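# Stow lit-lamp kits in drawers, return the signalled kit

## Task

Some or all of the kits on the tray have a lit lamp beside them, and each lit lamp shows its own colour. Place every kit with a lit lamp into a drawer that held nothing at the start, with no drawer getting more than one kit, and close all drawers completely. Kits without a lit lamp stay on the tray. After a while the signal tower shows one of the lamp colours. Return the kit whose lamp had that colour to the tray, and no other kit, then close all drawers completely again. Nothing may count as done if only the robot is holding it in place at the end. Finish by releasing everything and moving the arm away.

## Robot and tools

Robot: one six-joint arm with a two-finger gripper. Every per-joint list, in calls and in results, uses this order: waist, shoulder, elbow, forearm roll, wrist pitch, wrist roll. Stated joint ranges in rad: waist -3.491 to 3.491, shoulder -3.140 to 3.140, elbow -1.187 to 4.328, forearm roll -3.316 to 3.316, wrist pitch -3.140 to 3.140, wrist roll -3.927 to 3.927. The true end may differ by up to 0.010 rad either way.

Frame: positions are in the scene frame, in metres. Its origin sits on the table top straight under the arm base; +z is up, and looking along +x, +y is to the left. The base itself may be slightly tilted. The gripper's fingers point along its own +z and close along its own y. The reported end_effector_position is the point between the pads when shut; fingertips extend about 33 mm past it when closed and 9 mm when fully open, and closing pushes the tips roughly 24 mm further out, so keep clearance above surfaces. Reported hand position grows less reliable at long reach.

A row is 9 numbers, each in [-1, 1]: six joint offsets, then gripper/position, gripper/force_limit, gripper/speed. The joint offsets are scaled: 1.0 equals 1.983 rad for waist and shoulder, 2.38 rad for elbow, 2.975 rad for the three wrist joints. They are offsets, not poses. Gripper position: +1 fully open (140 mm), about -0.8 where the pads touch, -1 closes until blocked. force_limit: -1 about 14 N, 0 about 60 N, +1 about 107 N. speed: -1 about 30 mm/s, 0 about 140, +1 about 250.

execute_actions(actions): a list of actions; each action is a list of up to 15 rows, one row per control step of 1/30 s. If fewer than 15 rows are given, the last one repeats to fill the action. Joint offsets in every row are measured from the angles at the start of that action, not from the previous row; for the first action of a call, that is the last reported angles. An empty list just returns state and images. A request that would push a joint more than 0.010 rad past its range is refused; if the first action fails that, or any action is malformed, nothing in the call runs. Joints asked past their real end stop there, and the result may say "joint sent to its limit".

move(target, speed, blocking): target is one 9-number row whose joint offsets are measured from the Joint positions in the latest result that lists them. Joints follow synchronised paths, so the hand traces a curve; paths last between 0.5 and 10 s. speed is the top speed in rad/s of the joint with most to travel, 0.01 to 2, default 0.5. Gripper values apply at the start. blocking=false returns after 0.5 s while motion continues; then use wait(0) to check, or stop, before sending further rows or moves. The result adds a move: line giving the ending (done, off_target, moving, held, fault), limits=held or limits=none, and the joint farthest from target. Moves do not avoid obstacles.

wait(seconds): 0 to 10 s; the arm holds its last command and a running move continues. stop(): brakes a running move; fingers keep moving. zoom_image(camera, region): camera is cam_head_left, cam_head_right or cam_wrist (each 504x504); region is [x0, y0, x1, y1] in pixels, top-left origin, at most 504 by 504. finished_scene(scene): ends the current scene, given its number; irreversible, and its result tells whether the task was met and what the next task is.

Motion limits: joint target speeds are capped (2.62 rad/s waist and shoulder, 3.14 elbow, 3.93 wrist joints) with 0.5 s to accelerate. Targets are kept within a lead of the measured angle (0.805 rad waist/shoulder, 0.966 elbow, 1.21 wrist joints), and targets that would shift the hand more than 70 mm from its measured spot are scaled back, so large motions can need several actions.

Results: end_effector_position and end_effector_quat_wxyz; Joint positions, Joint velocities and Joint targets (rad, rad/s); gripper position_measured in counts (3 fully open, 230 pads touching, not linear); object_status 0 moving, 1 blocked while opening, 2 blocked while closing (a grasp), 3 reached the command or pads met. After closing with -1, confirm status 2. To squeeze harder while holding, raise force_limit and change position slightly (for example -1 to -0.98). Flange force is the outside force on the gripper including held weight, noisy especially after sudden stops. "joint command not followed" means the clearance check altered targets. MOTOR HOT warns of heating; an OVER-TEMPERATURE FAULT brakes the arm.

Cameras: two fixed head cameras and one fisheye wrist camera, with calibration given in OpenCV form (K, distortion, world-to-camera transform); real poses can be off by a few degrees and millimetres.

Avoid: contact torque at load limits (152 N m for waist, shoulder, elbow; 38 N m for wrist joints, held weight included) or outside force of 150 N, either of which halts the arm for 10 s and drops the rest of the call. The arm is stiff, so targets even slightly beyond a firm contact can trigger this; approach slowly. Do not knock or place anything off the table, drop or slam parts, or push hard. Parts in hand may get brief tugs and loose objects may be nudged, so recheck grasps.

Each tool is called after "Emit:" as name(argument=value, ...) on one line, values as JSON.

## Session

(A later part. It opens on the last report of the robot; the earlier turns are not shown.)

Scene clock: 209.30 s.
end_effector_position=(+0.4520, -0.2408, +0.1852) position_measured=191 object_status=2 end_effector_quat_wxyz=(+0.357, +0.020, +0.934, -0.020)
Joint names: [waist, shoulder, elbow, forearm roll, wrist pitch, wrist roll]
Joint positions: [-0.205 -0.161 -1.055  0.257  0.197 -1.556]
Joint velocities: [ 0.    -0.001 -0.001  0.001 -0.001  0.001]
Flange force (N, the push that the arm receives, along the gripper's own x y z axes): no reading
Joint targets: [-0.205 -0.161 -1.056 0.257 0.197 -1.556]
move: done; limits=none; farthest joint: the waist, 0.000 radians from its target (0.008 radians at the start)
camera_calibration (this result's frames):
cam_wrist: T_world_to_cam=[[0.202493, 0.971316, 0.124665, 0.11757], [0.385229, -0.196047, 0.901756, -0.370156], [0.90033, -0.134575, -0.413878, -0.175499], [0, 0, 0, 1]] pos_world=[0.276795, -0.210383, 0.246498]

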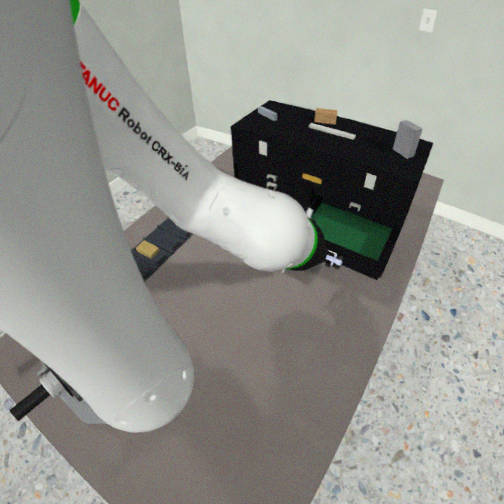

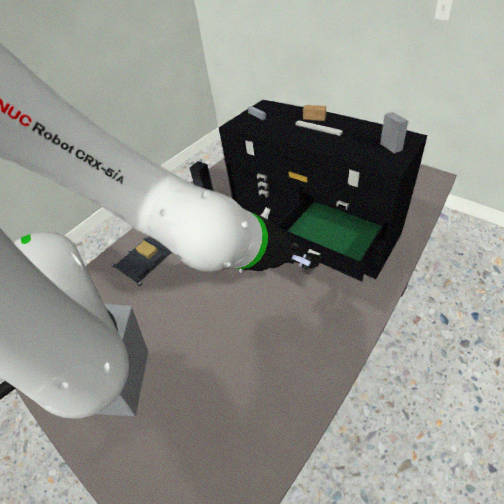

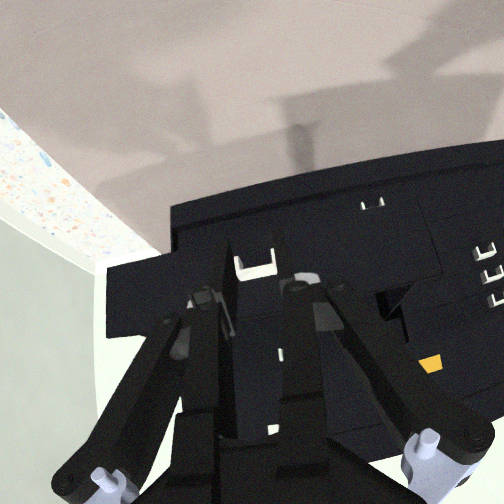

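Emit:
move(target=[0,0,0,0,0,0,0.7,-0.5,0.5])

Emit:
move(target=[0,0,0,0,-0.12,0,0.7,-0.5,0.5])

Emit:
move(target=[0.3,-0.05,0,0,-0.03,0,0.2,-0.5,0.5], speed=0.7)

Scene clock: 212.73 s.
end_effector_position=(+0.4520, -0.2408, +0.1851) position_measured=41 object_status=3 end_effector_quat_wxyz=(+0.357, +0.020, +0.934, -0.020)
Joint names: [waist, shoulder, elbow, forearm roll, wrist pitch, wrist roll]
Joint positions: [-0.205 -0.161 -1.055  0.257  0.197 -1.556]
Joint velocities: [-0.001 -0.001 -0.     0.001  0.    -0.001]
Flange force (N, the push that the arm receives, along the gripper's own x y z axes): no reading
Joint targets: [-0.205 -0.161 -1.055 0.257 0.197 -1.556]
move: done; limits=none; farthest joint: the waist, 0.000 radians from its target (0.000 radians at the start)
camera_calibration (this result's frames):
cam_wrist: T_world_to_cam=[[0.202494, 0.971316, 0.124669, 0.117568], [0.385275, -0.196058, 0.901734, -0.370147], [0.900311, -0.134564, -0.413924, -0.175477], [0, 0, 0, 1]] pos_world=[0.276786, -0.210379, 0.246483]

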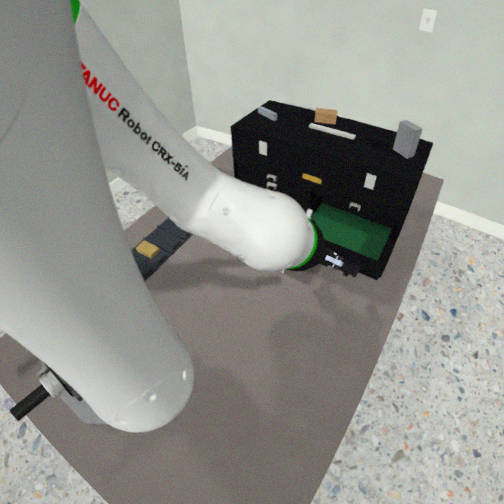

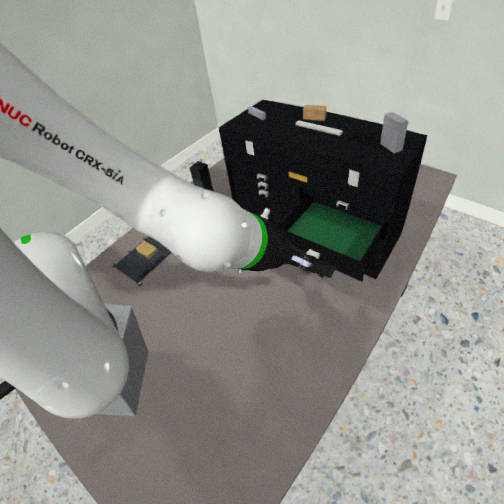

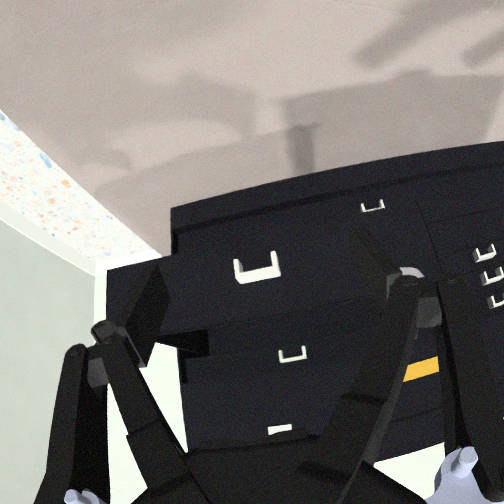

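Scene clock: 213.90 s.
end_effector_position=(+0.3444, -0.2347, +0.1188) position_measured=41 object_status=3 end_effector_quat_wxyz=(+0.185, +0.023, +0.982, -0.014)
Joint names: [waist, shoulder, elbow, forearm roll, wrist pitch, wrist roll]
Joint positions: [-0.205 -0.161 -1.055  0.257 -0.16  -1.556]
Joint velocities: [ 0.    -0.     0.     0.    -0.001 -0.001]
Flange force (N, the push that the arm receives, along the gripper's own x y z axes): no reading
Joint targets: [-0.205 -0.161 -1.055 0.257 -0.160 -1.556]
move: done; limits=none; farthest joint: the waist, 0.000 radians from its target (0.000 radians at the start)
camera_calibration (this result's frames):
cam_wrist: T_world_to_cam=[[0.241421, 0.968103, 0.0670237, 0.134473], [0.673796, -0.21693, 0.706357, -0.348729], [0.698366, -0.125369, -0.704676, 0.00100987], [0, 0, 0, 1]] pos_world=[0.201802, -0.205707, 0.238026]

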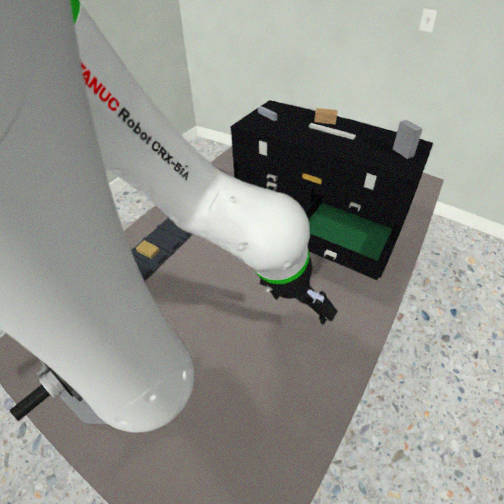

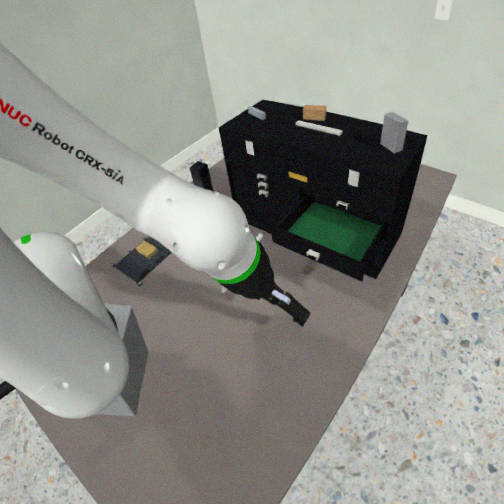

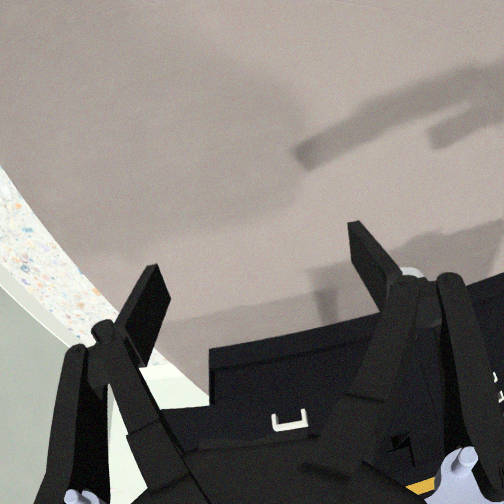

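Scene clock: 215.27 s.
end_effector_position=(+0.4225, -0.0102, +0.1703) position_measured=104 object_status=3 end_effector_quat_wxyz=(+0.231, -0.248, +0.939, +0.064)
Joint names: [waist, shoulder, elbow, forearm roll, wrist pitch, wrist roll]
Joint positions: [ 0.39  -0.26  -1.055  0.257 -0.249 -1.556]
Joint velocities: [ 0.     0.001  0.    -0.    -0.    -0.   ]
Flange force (N, the push that the arm receives, along the gripper's own x y z axes): no reading
Joint targets: [0.390 -0.260 -1.055 0.257 -0.249 -1.556]
move: done; limits=none; farthest joint: the waist, 0.000 radians from its target (0.595 radians at the start)
camera_calibration (this result's frames):
cam_wrist: T_world_to_cam=[[-0.326136, 0.938735, 0.11141, 0.126713], [0.622472, 0.124559, 0.772666, -0.375219], [0.711452, 0.321344, -0.62496, -0.00367666], [0, 0, 0, 1]] pos_world=[0.277505, -0.0710312, 0.273505]

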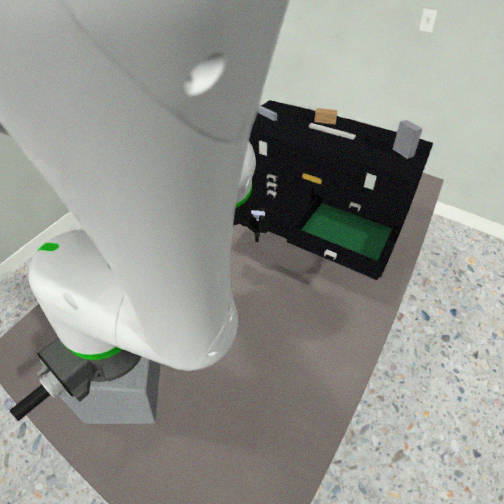

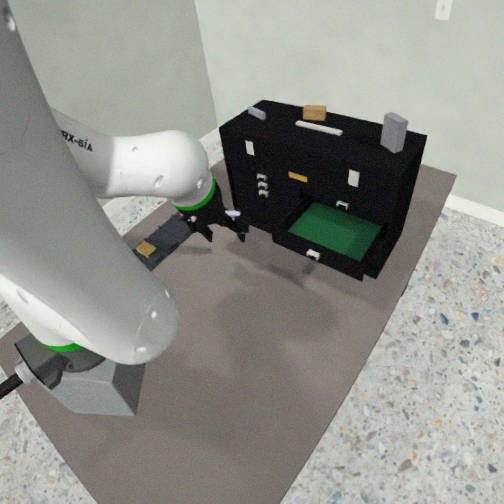

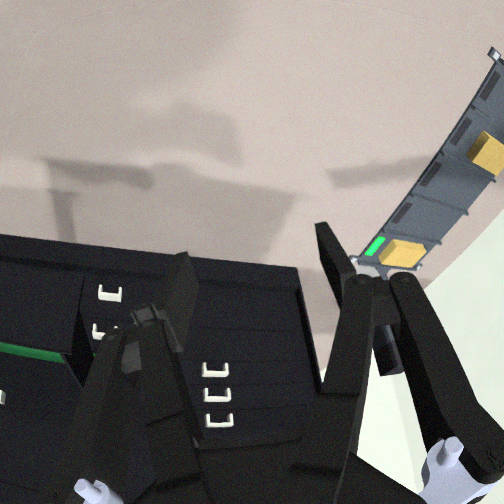

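Hover (.838,.475,-.068,.275,-1.079,-2.545).

Emit:
move(target=[0.2259,0.3707,0.4147,0.006,-0.279,-0.3324,0.2,-0.5,0.5], speed=0.8)

Emit:
move(target=[0,0.121,0,0,0.0807,0,0.2,-0.5,0.5], speed=0.3)

Scene clock: 222.27 s.
end_effector_position=(+0.5504, +0.2376, +0.2152) position_measured=104 object_status=3 end_effector_quat_wxyz=(+0.014, +0.035, +0.999, -0.021)
Joint names: [waist, shoulder, elbow, forearm roll, wrist pitch, wrist roll]
Joint positions: [ 0.838  0.475 -0.069  0.275 -1.079 -2.545]
Joint velocities: [ 0.001  0.     0.001  0.    -0.    -0.   ]
Flange force (N, the push that the arm receives, along the gripper's own x y z axes): [10.7 -4.4 1.1]
Joint targets: [0.838 0.475 -0.068 0.275 -1.079 -2.545]
move: done; limits=none; farthest joint: the elbow, 0.001 radians from its target (0.987 radians at the start)
camera_calibration (this result's frames):
cam_wrist: T_world_to_cam=[[0.279428, 0.959826, -0.0255771, -0.378047], [0.865633, -0.240302, 0.439242, -0.495712], [0.41545, -0.144877, -0.898004, 0.186278], [0, 0, 0, 1]] pos_world=[0.457353, 0.270726, 0.375347]

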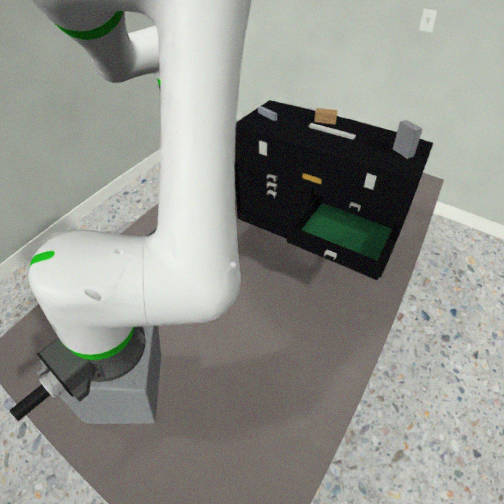

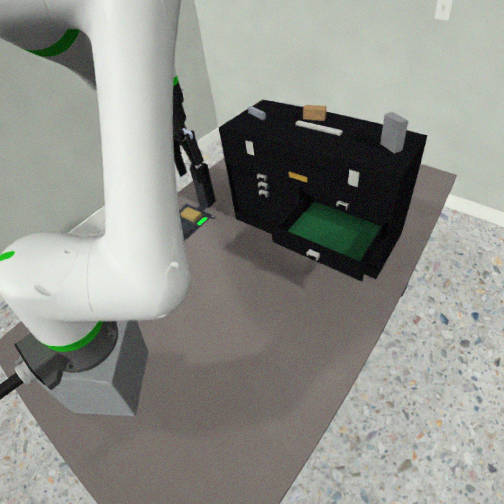

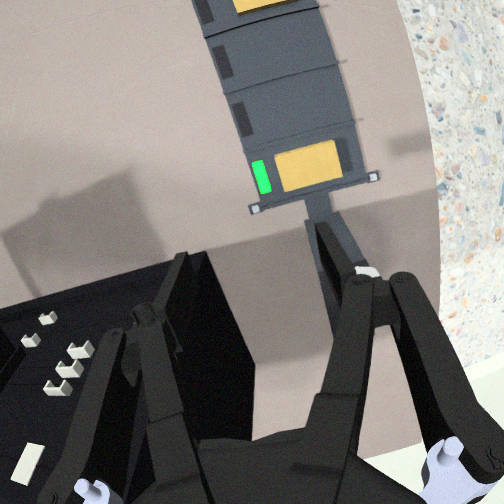

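Scene clock: 223.47 s.
end_effector_position=(+0.5431, +0.2870, +0.0768) position_measured=104 object_status=3 end_effector_quat_wxyz=(+0.001, +0.009, +1.000, -0.007)
Joint names: [waist, shoulder, elbow, forearm roll, wrist pitch, wrist roll]
Joint positions: [ 0.838  0.715 -0.069  0.275 -0.839 -2.545]
Joint velocities: [-0.001  0.001  0.     0.001  0.    -0.001]
Flange force (N, the push that the arm receives, along the gripper's own x y z axes): [7.9 -2.5 0.3]
Joint targets: [0.838 0.715 -0.069 0.275 -0.839 -2.545]
move: done; limits=none; farthest joint: the waist, 0.000 radians from its target (0.000 radians at the start)
camera_calibration (this result's frames):
cam_wrist: T_world_to_cam=[[0.227839, 0.973689, -0.00426701, -0.404521], [0.888516, -0.206112, 0.409947, -0.436698], [0.398282, -0.0971933, -0.912099, 0.0688256], [0, 0, 0, 1]] pos_world=[0.452767, 0.310558, 0.240073]

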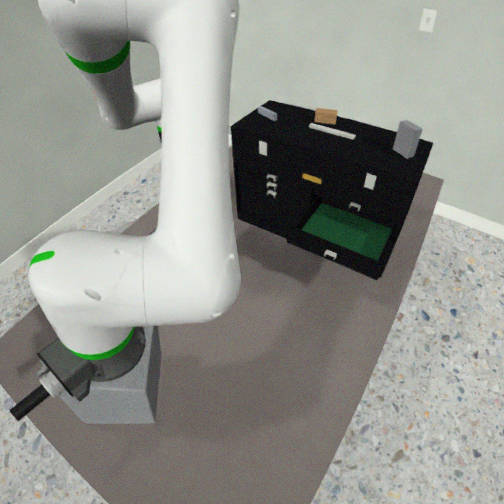

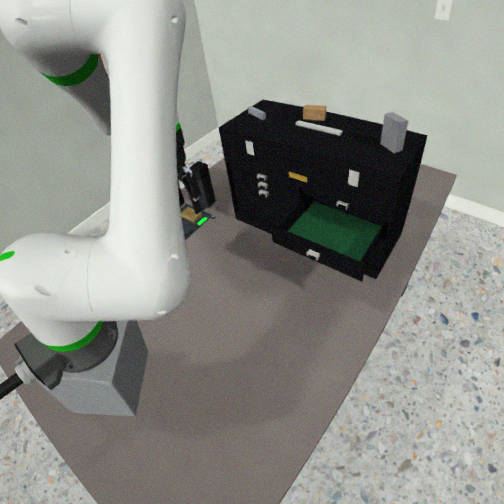

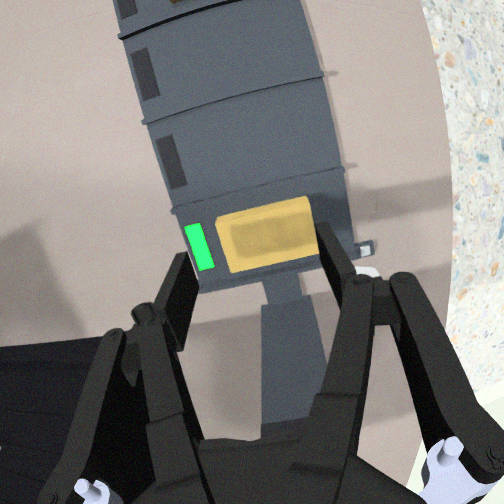

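Emit:
move(target=[0.003,0.0292,0,0,0.0195,0,0.2,-0.5,0.5], speed=0.1)

Emit:
move(target=[0,0,0,0,0,0,-1,0,0])

Scene clock: 226.53 s.
end_effector_position=(+0.5354, +0.2990, +0.0435) position_measured=104 object_status=3 end_effector_quat_wxyz=(-0.002, +0.000, +1.000, -0.002)
Joint names: [waist, shoulder, elbow, forearm roll, wrist pitch, wrist roll]
Joint positions: [ 0.844  0.773 -0.069  0.275 -0.781 -2.545]
Joint velocities: [-0.     0.001  0.    -0.001  0.001 -0.002]
Flange force (N, the push that the arm receives, along the gripper's own x y z axes): [7.1 -1.3 0.4]
Joint targets: [0.844 0.773 -0.069 0.275 -0.781 -2.545]
move: done; limits=none; farthest joint: the waist, 0.000 radians from its target (0.006 radians at the start)
camera_calibration (this result's frames):
cam_wrist: T_world_to_cam=[[0.211084, 0.977464, 0.00278223, -0.407107], [0.894696, -0.194355, 0.402176, -0.420246], [0.393654, -0.0824036, -0.915558, 0.0408796], [0, 0, 0, 1]] pos_world=[0.445834, 0.319625, 0.207573]

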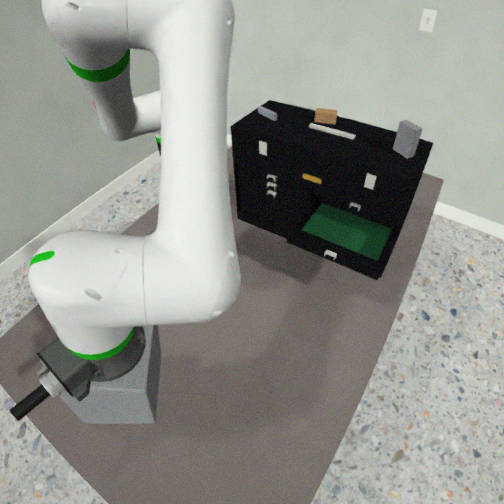

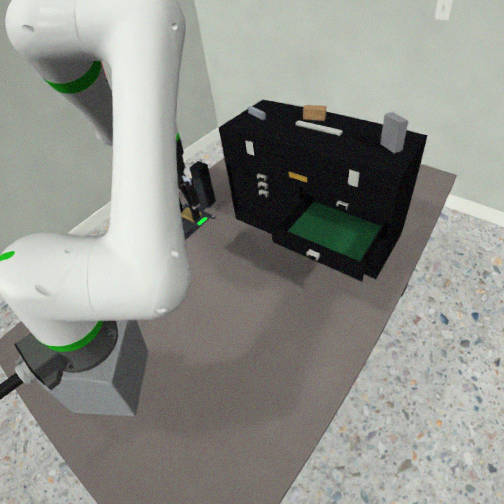

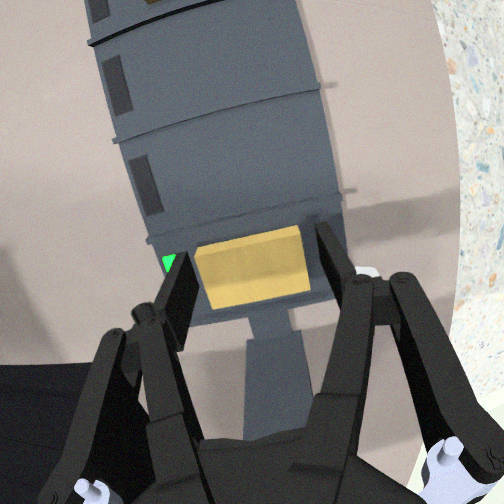

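Scene clock: 227.07 s.
end_effector_position=(+0.5354, +0.2991, +0.0435) position_measured=133 object_status=2 end_effector_quat_wxyz=(-0.002, +0.000, +1.000, -0.002)
Joint names: [waist, shoulder, elbow, forearm roll, wrist pitch, wrist roll]
Joint positions: [ 0.844  0.773 -0.069  0.275 -0.781 -2.545]
Joint velocities: [ 0.001 -0.001  0.    -0.    -0.     0.001]
Flange force (N, the push that the arm receives, along the gripper's own x y z axes): [14.3 -4.9 -31.7]
Joint targets: [0.844 0.773 -0.069 0.275 -0.781 -2.545]
move: done; limits=none; farthest joint: the waist, 0.000 radians from its target (0.000 radians at the start)
camera_calibration (this result's frames):
cam_wrist: T_world_to_cam=[[0.211039, 0.977474, 0.00281994, -0.407132], [0.894702, -0.194329, 0.402176, -0.420233], [0.393664, -0.0823518, -0.915558, 0.0408712], [0, 0, 0, 1]] pos_world=[0.445815, 0.319663, 0.207576]

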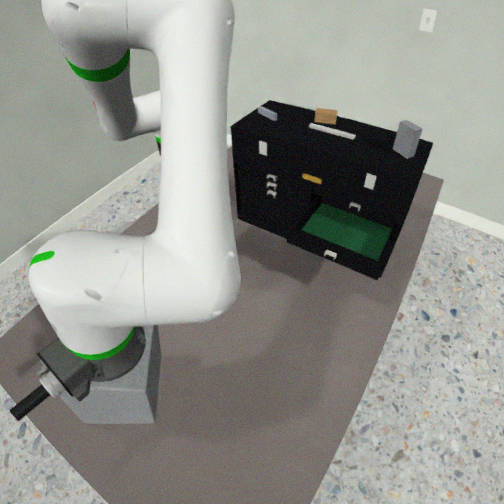

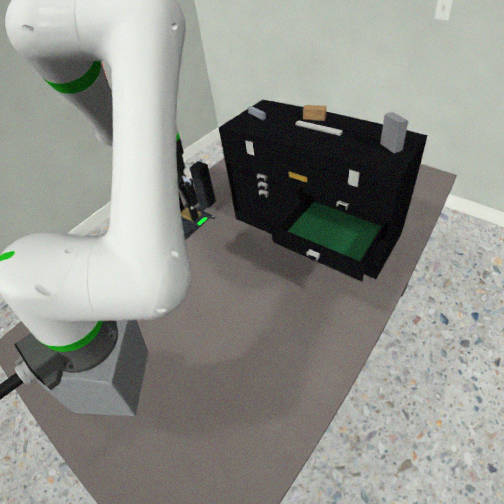

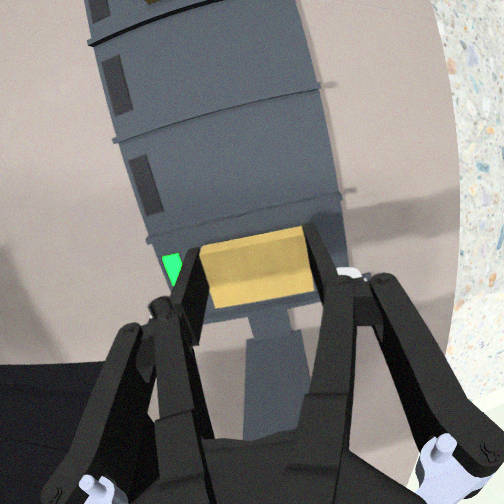

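Emit:
move(target=[0,-0.3646,0,0,-0.243,0,-1,0,0], speed=0.5)

Emit:
move(target=[-0.4206,0.0504,0.008,-0.0383,0.0864,0.326,-1,0,0], speed=0.6)

Emit:
move(target=[0,0.0303,-0.0391,0,0.0514,0,-1,0,0], speed=0.2)

Scene clock: 232.43 s.
end_effector_position=(+0.4916, +0.1102, +0.4309) position_measured=133 object_status=2 end_effector_quat_wxyz=(+0.024, +0.087, +0.995, -0.035)
Joint names: [waist, shoulder, elbow, forearm roll, wrist pitch, wrist roll]
Joint positions: [ 0.844  0.05  -0.068  0.275 -1.504 -2.545]
Joint velocities: [ 0.    -0.001 -0.     0.    -0.001 -0.001]
Flange force (N, the push that the arm receives, along the gripper's own x y z axes): [9.9 -2.5 5.0]
Joint targets: [0.844 0.050 -0.069 0.275 -1.504 -2.545]
move: done; limits=none; farthest joint: the elbow, 0.001 radians from its target (0.000 radians at the start)
camera_calibration (this result's frames):
cam_wrist: T_world_to_cam=[[0.378698, 0.924442, -0.0446562, -0.270529], [0.826908, -0.316283, 0.46496, -0.553879], [0.415705, -0.213006, -0.884205, 0.387339], [0, 0, 0, 1]] pos_world=[0.399437, 0.157411, 0.587938]

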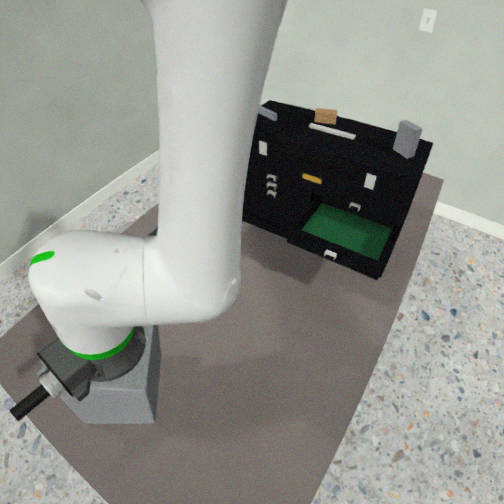

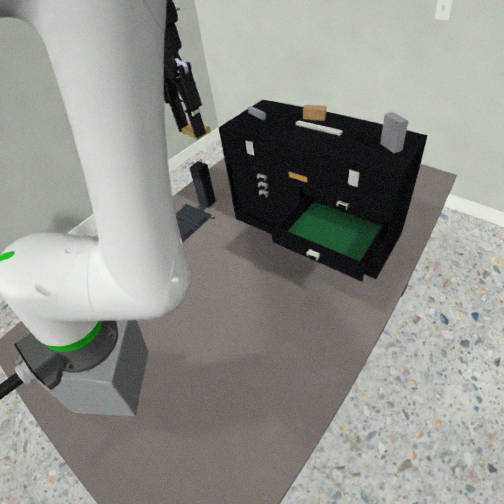

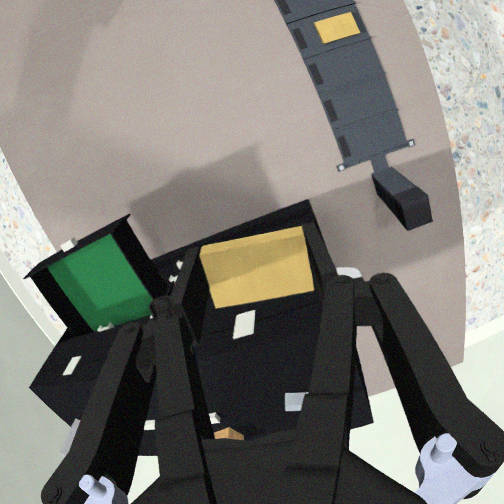

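Scene clock: 234.53 s.
end_effector_position=(+0.5344, -0.2353, +0.3106) position_measured=133 object_status=2 end_effector_quat_wxyz=(+0.001, +0.012, +1.000, -0.003)
Joint names: [waist, shoulder, elbow, forearm roll, wrist pitch, wrist roll]
Joint positions: [ 0.01   0.15  -0.049  0.161 -1.247 -1.575]
Joint velocities: [ 0.    -0.    -0.    -0.     0.     0.001]
Flange force (N, the push that the arm receives, along the gripper's own x y z axes): [7.4 5.6 4.2]
Joint targets: [0.010 0.150 -0.049 0.161 -1.247 -1.575]
move: done; limits=none; farthest joint: the waist, 0.000 radians from its target (0.835 radians at the start)
camera_calibration (this result's frames):
cam_wrist: T_world_to_cam=[[0.234323, 0.972151, 0.00383441, 0.100675], [0.887124, -0.215439, 0.408162, -0.633449], [0.397621, -0.0922403, -0.912901, 0.23652], [0, 0, 0, 1]] pos_world=[0.444312, -0.212524, 0.474083]

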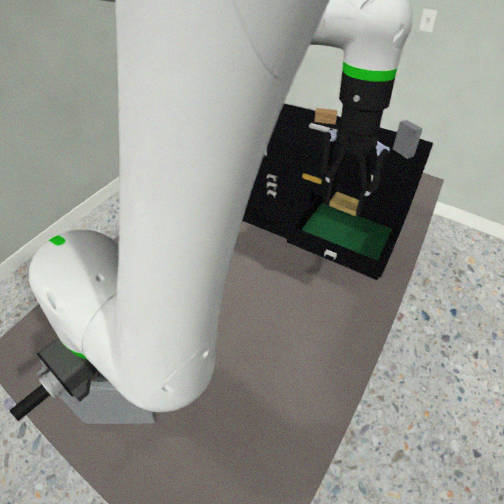

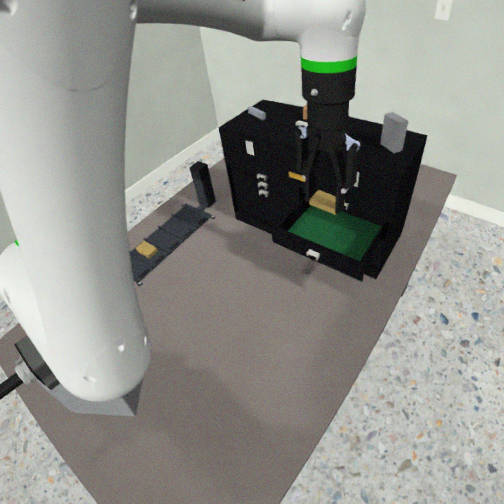

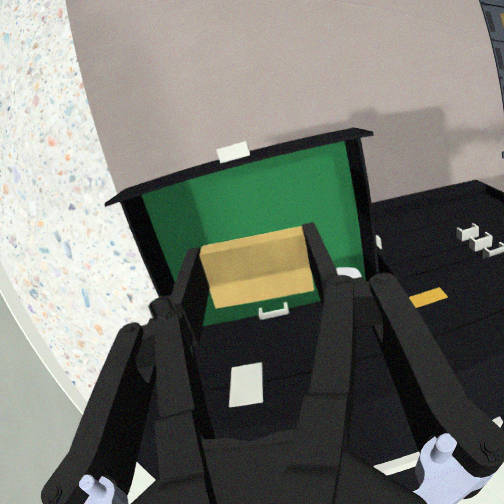

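Scene clock: 235.67 s.
end_effector_position=(+0.5365, -0.2218, +0.2421) position_measured=133 object_status=2 end_effector_quat_wxyz=(+0.002, +0.001, +1.000, +0.002)
Joint names: [waist, shoulder, elbow, forearm roll, wrist pitch, wrist roll]
Joint positions: [ 0.01   0.21  -0.142  0.161 -1.094 -1.575]
Joint velocities: [ 0.     0.001 -0.001  0.     0.001 -0.   ]
Flange force (N, the push that the arm receives, along the gripper's own x y z axes): [5.2 4.0 2.5]
Joint targets: [0.010 0.210 -0.142 0.161 -1.094 -1.575]
move: done; limits=none; farthest joint: the waist, 0.000 radians from its target (0.000 radians at the start)
camera_calibration (this result's frames):
cam_wrist: T_world_to_cam=[[0.212278, 0.977115, 0.0135502, 0.0978908], [0.891055, -0.199237, 0.407831, -0.602877], [0.401197, -0.0744997, -0.912957, 0.176491], [0, 0, 0, 1]] pos_world=[0.445608, -0.202618, 0.405674]

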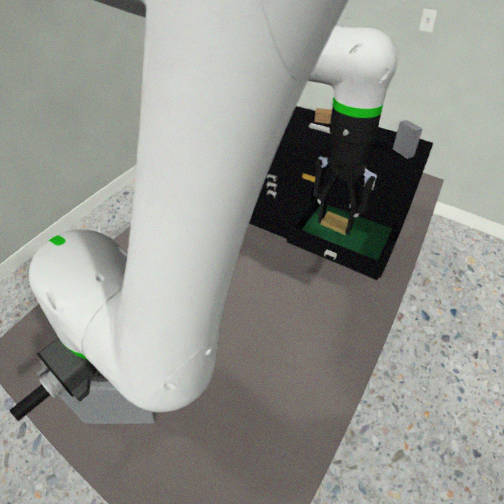

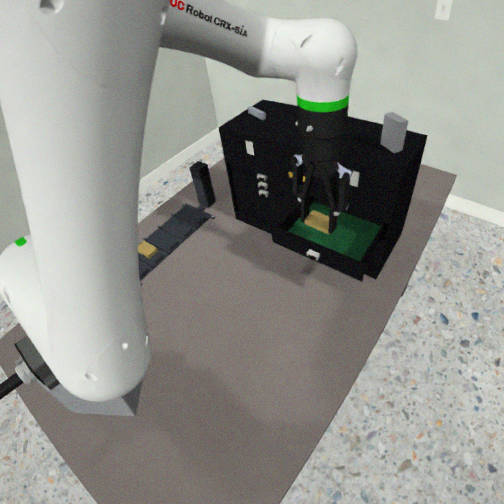

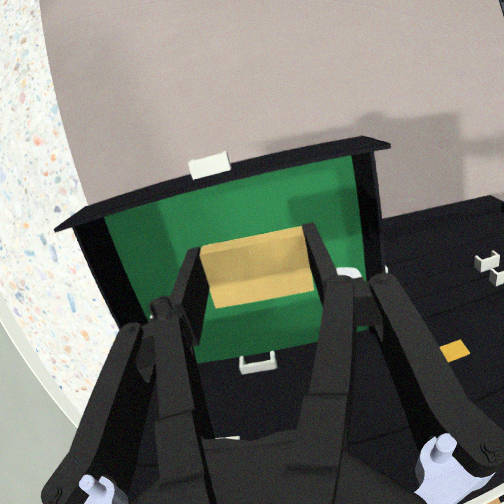

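Shift −y a bit and descend ~40 mm.

Emit:
move(target=[-0.02,0.022,-0.019,0,0.030,0.013,-1,0,0], speed=0.1)

Scene clock: 238.20 s.
end_effector_position=(+0.5279, -0.2342, +0.2001) position_measured=133 object_status=2 end_effector_quat_wxyz=(-0.000, -0.005, +1.000, +0.003)
Joint names: [waist, shoulder, elbow, forearm roll, wrist pitch, wrist roll]
Joint positions: [-0.029  0.253 -0.188  0.161 -1.005 -1.536]
Joint velocities: [-0.002 -0.001 -0.001 -0.     0.001  0.   ]
Flange force (N, the push that the arm receives, along the gripper's own x y z axes): [4.8 5.5 1.8]
Joint targets: [-0.029 0.253 -0.188 0.161 -1.005 -1.536]
move: done; limits=none; farthest joint: the waist, 0.000 radians from its target (0.040 radians at the start)
camera_calibration (this result's frames):
cam_wrist: T_world_to_cam=[[0.200485, 0.979581, 0.0150635, 0.118865], [0.895111, -0.189404, 0.403612, -0.579498], [0.398224, -0.0674348, -0.914806, 0.144253], [0, 0, 0, 1]] pos_world=[0.437439, -0.21647, 0.364066]

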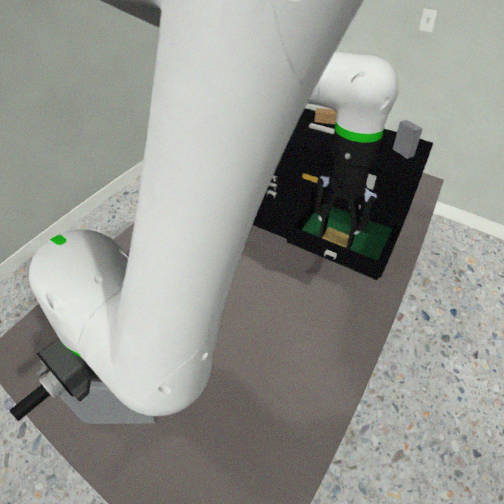

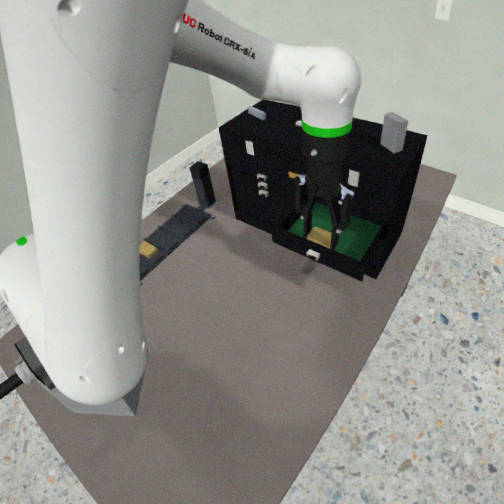

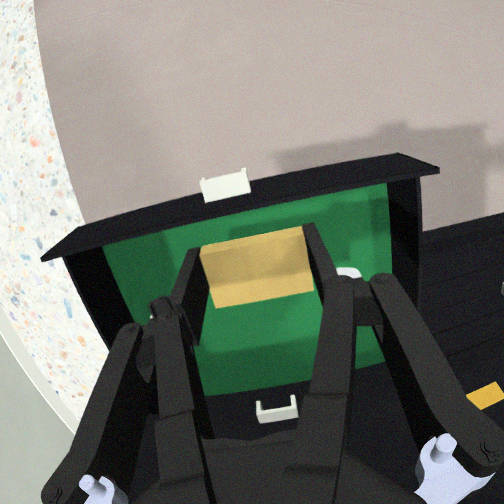

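Emit:
execute_actions(actions=[[[0,0.002,0,0,0.0013,0,-1,0,0]],[[0,0.002,0,0,0.0013,0,-1,0,0]]])

Scene clock: 241.07 s.
end_effector_position=(+0.5292, -0.2335, +0.1959) position_measured=133 object_status=2 end_effector_quat_wxyz=(-0.000, -0.006, +1.000, +0.004)
Joint names: [waist, shoulder, elbow, forearm roll, wrist pitch, wrist roll]
Joint positions: [-0.029  0.261 -0.188  0.161 -0.997 -1.536]
Joint velocities: [ 0.001  0.001  0.    -0.    -0.    -0.   ]
Flange force (N, the push that the arm receives, along the gripper's own x y z axes): [7.0 7.0 1.7]
Flange force at the end of the 1st action (N, along the gripper's axes at the end of the call): [6.3 5.3 1.5]
Joint targets: [-0.029 0.261 -0.188 0.161 -0.997 -1.536]
camera_calibration (this result's frames):
cam_wrist: T_world_to_cam=[[0.199443, 0.979783, 0.0157162, 0.118472], [0.895365, -0.188729, 0.403363, -0.57876], [0.398175, -0.0663764, -0.914905, 0.140277], [0, 0, 0, 1]] pos_world=[0.438719, -0.215995, 0.359929]

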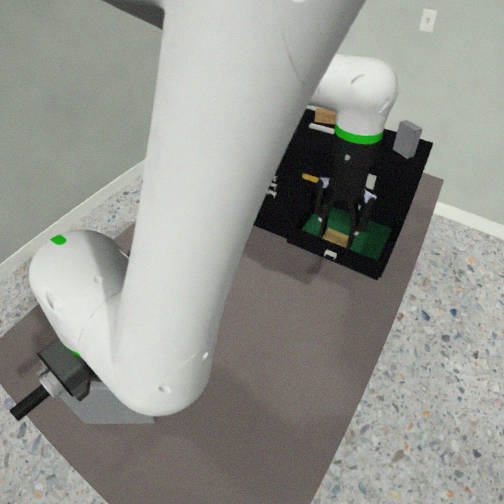

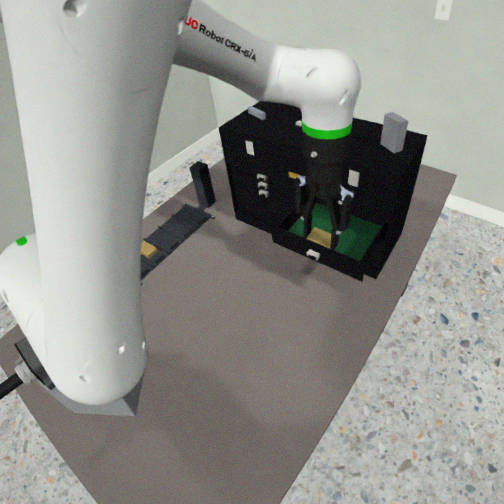

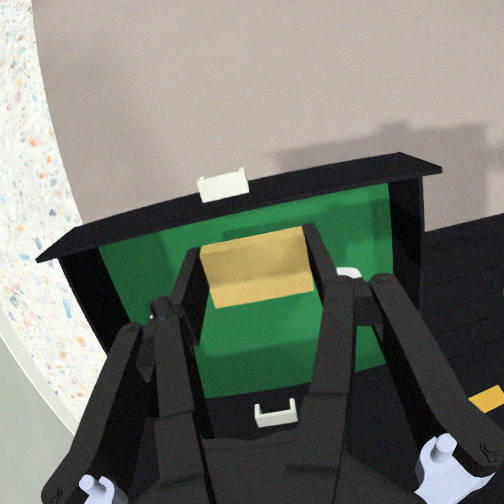

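Emit:
execute_actions(actions=[[[0,0.0015,0,0,0.001,0,-1,0,0]],[[0,0.0015,0,0,0.001,0,-1,0,0]]])

Scene clock: 243.97 s.
end_effector_position=(+0.5302, -0.2330, +0.1928) position_measured=133 object_status=2 end_effector_quat_wxyz=(-0.000, -0.006, +1.000, +0.004)
Joint names: [waist, shoulder, elbow, forearm roll, wrist pitch, wrist roll]
Joint positions: [-0.029  0.267 -0.188  0.161 -0.991 -1.536]
Joint velocities: [ 0.     0.     0.     0.    -0.    -0.001]
Flange force (N, the push that the arm receives, along the gripper's own x y z axes): [5.7 6.0 2.5]
Flange force at the end of the 1st action (N, along the gripper's axes at the end of the call): [5.8 4.3 2.0]
Joint targets: [-0.029 0.267 -0.188 0.161 -0.991 -1.536]
camera_calibration (this result's frames):
cam_wrist: T_world_to_cam=[[0.198658, 0.979934, 0.0162438, 0.118154], [0.895477, -0.188223, 0.403352, -0.578259], [0.398316, -0.0655832, -0.914901, 0.137169], [0, 0, 0, 1]] pos_world=[0.439708, -0.215628, 0.356819]

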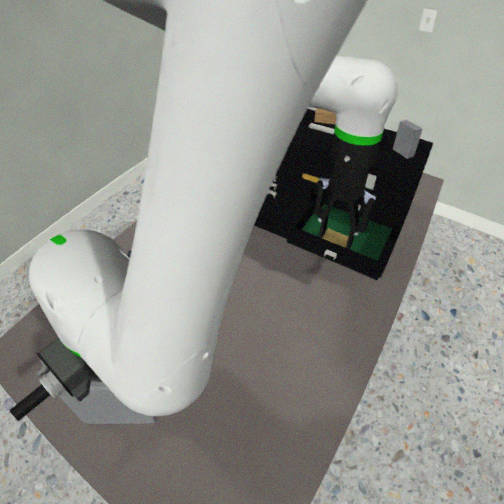

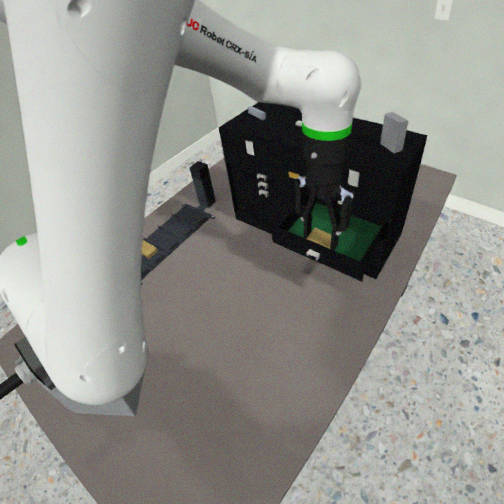

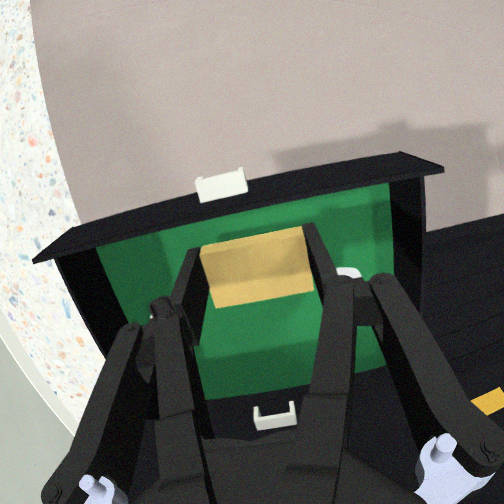

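Emit:
execute_actions(actions=[[[0,0.0015,0,0,0.001,0,-1,0,0]],[[0,0.0015,0,0,0.001,0,-1,0,0]]])

Scene clock: 246.50 s.
end_effector_position=(+0.5312, -0.2325, +0.1897) position_measured=133 object_status=2 end_effector_quat_wxyz=(-0.000, -0.007, +1.000, +0.004)
Joint names: [waist, shoulder, elbow, forearm roll, wrist pitch, wrist roll]
Joint positions: [-0.029  0.273 -0.188  0.161 -0.985 -1.536]
Joint velocities: [0.001 0.002 0.    0.    0.    0.001]
Flange force (N, the push that the arm receives, along the gripper's own x y z axes): [5.5 6.4 1.7]
Flange force at the end of the 1st action (N, along the gripper's axes at the end of the call): [5.4 5.3 1.5]
Joint targets: [-0.029 0.273 -0.188 0.161 -0.985 -1.536]
camera_calibration (this result's frames):
cam_wrist: T_world_to_cam=[[0.197876, 0.980083, 0.0167761, 0.117838], [0.895587, -0.187721, 0.403341, -0.577739], [0.398457, -0.0647871, -0.914896, 0.134065], [0, 0, 0, 1]] pos_world=[0.440679, -0.215258, 0.353704]

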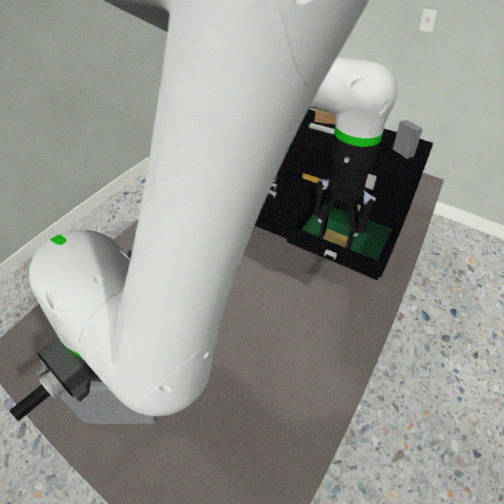

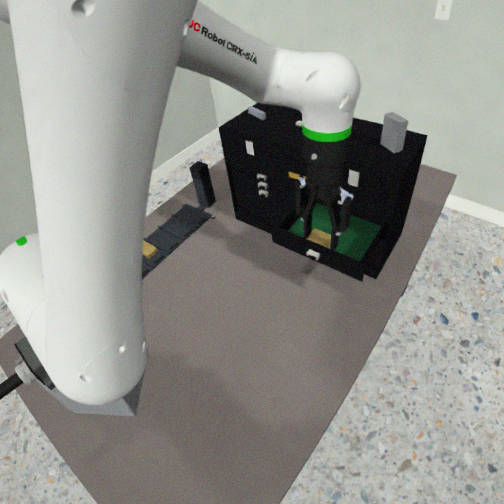

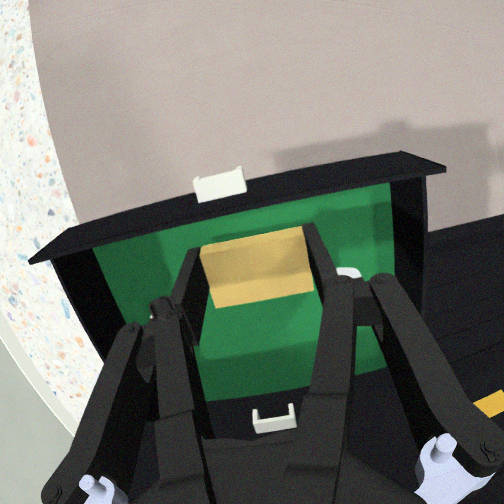

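Emit:
execute_actions(actions=[[[0,0.0015,0,0,0.001,0,-1,0,0]],[[0,0.0015,0,0,0.001,0,-1,0,0]]])

Scene clock: 249.23 s.
end_effector_position=(+0.5322, -0.2319, +0.1866) position_measured=133 object_status=2 end_effector_quat_wxyz=(-0.000, -0.007, +1.000, +0.004)
Joint names: [waist, shoulder, elbow, forearm roll, wrist pitch, wrist roll]
Joint positions: [-0.029  0.279 -0.188  0.161 -0.979 -1.536]
Joint velocities: [-0.     0.003  0.     0.     0.    -0.001]
Flange force (N, the push that the arm receives, along the gripper's own x y z axes): [4.4 5.0 1.4]
Flange force at the end of the 1st action (N, along the gripper's axes at the end of the call): [5.4 4.6 1.3]
Joint targets: [-0.029 0.279 -0.188 0.161 -0.979 -1.536]
camera_calibration (this result's frames):
cam_wrist: T_world_to_cam=[[0.197098, 0.980231, 0.0173132, 0.117522], [0.895697, -0.187224, 0.403329, -0.5772], [0.398597, -0.0639877, -0.914891, 0.130963], [0, 0, 0, 1]] pos_world=[0.441632, -0.214884, 0.350584]

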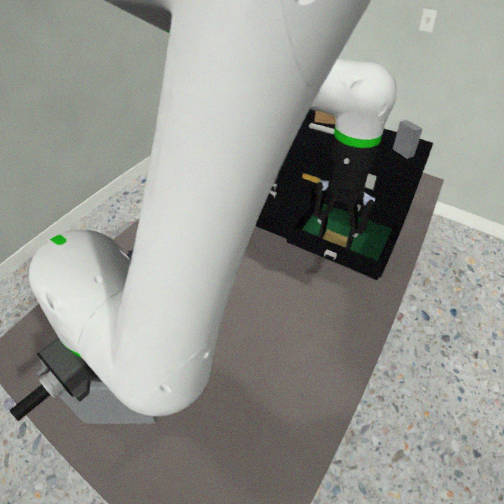

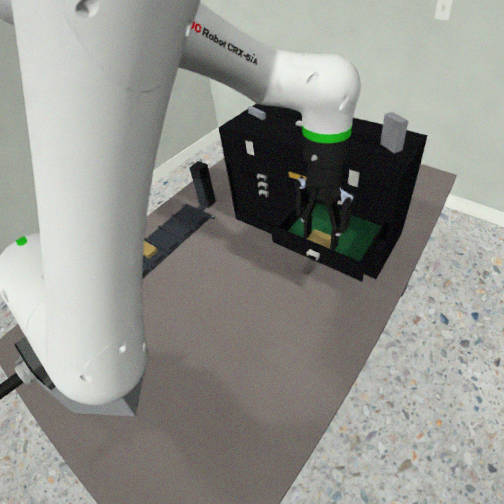

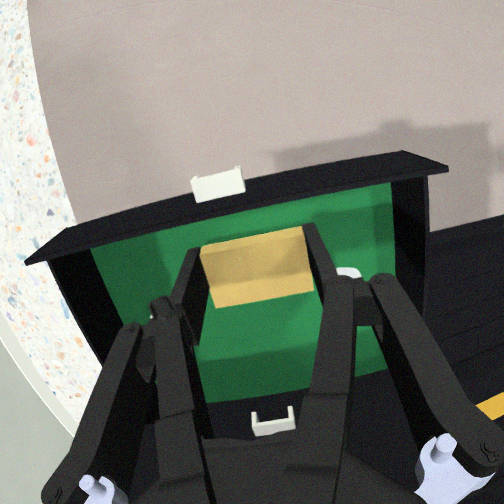

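Emit:
execute_actions(actions=[[[0,0.0015,0,0,0.001,0,-1,0,0]],[[0,0.0015,0,0,0.001,0,-1,0,0]]])

Scene clock: 251.97 s.
end_effector_position=(+0.5331, -0.2314, +0.1835) position_measured=133 object_status=2 end_effector_quat_wxyz=(-0.000, -0.007, +1.000, +0.005)
Joint names: [waist, shoulder, elbow, forearm roll, wrist pitch, wrist roll]
Joint positions: [-0.029  0.285 -0.188  0.161 -0.973 -1.536]
Joint velocities: [-0.001  0.    -0.    -0.001  0.     0.   ]
Flange force (N, the push that the arm receives, along the gripper's own x y z axes): [7.9 4.6 -11.4]
Flange force at the end of the 1st action (N, along the gripper's axes at the end of the call): [5.8 5.2 2.3]
Joint targets: [-0.029 0.285 -0.188 0.161 -0.973 -1.536]
camera_calibration (this result's frames):
cam_wrist: T_world_to_cam=[[0.196323, 0.980377, 0.0178556, 0.117207], [0.895803, -0.186732, 0.403322, -0.576646], [0.398742, -0.0631863, -0.914884, 0.127863], [0, 0, 0, 1]] pos_world=[0.442566, -0.214506, 0.347461]

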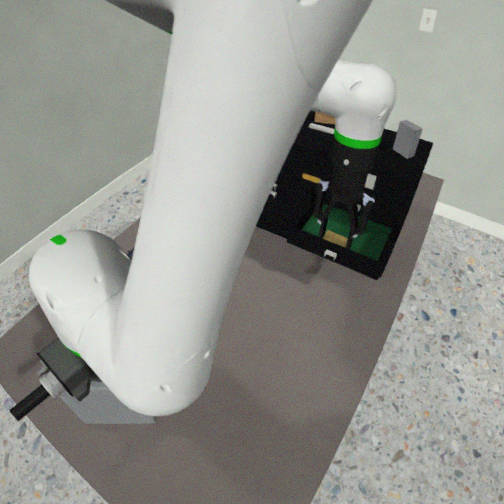

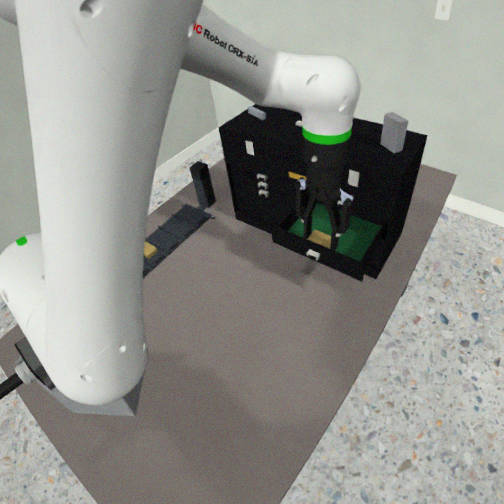

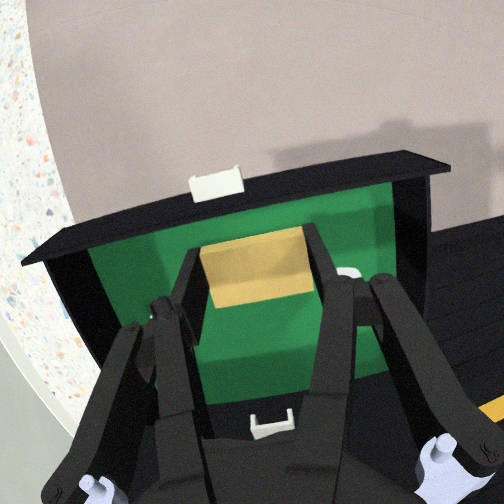

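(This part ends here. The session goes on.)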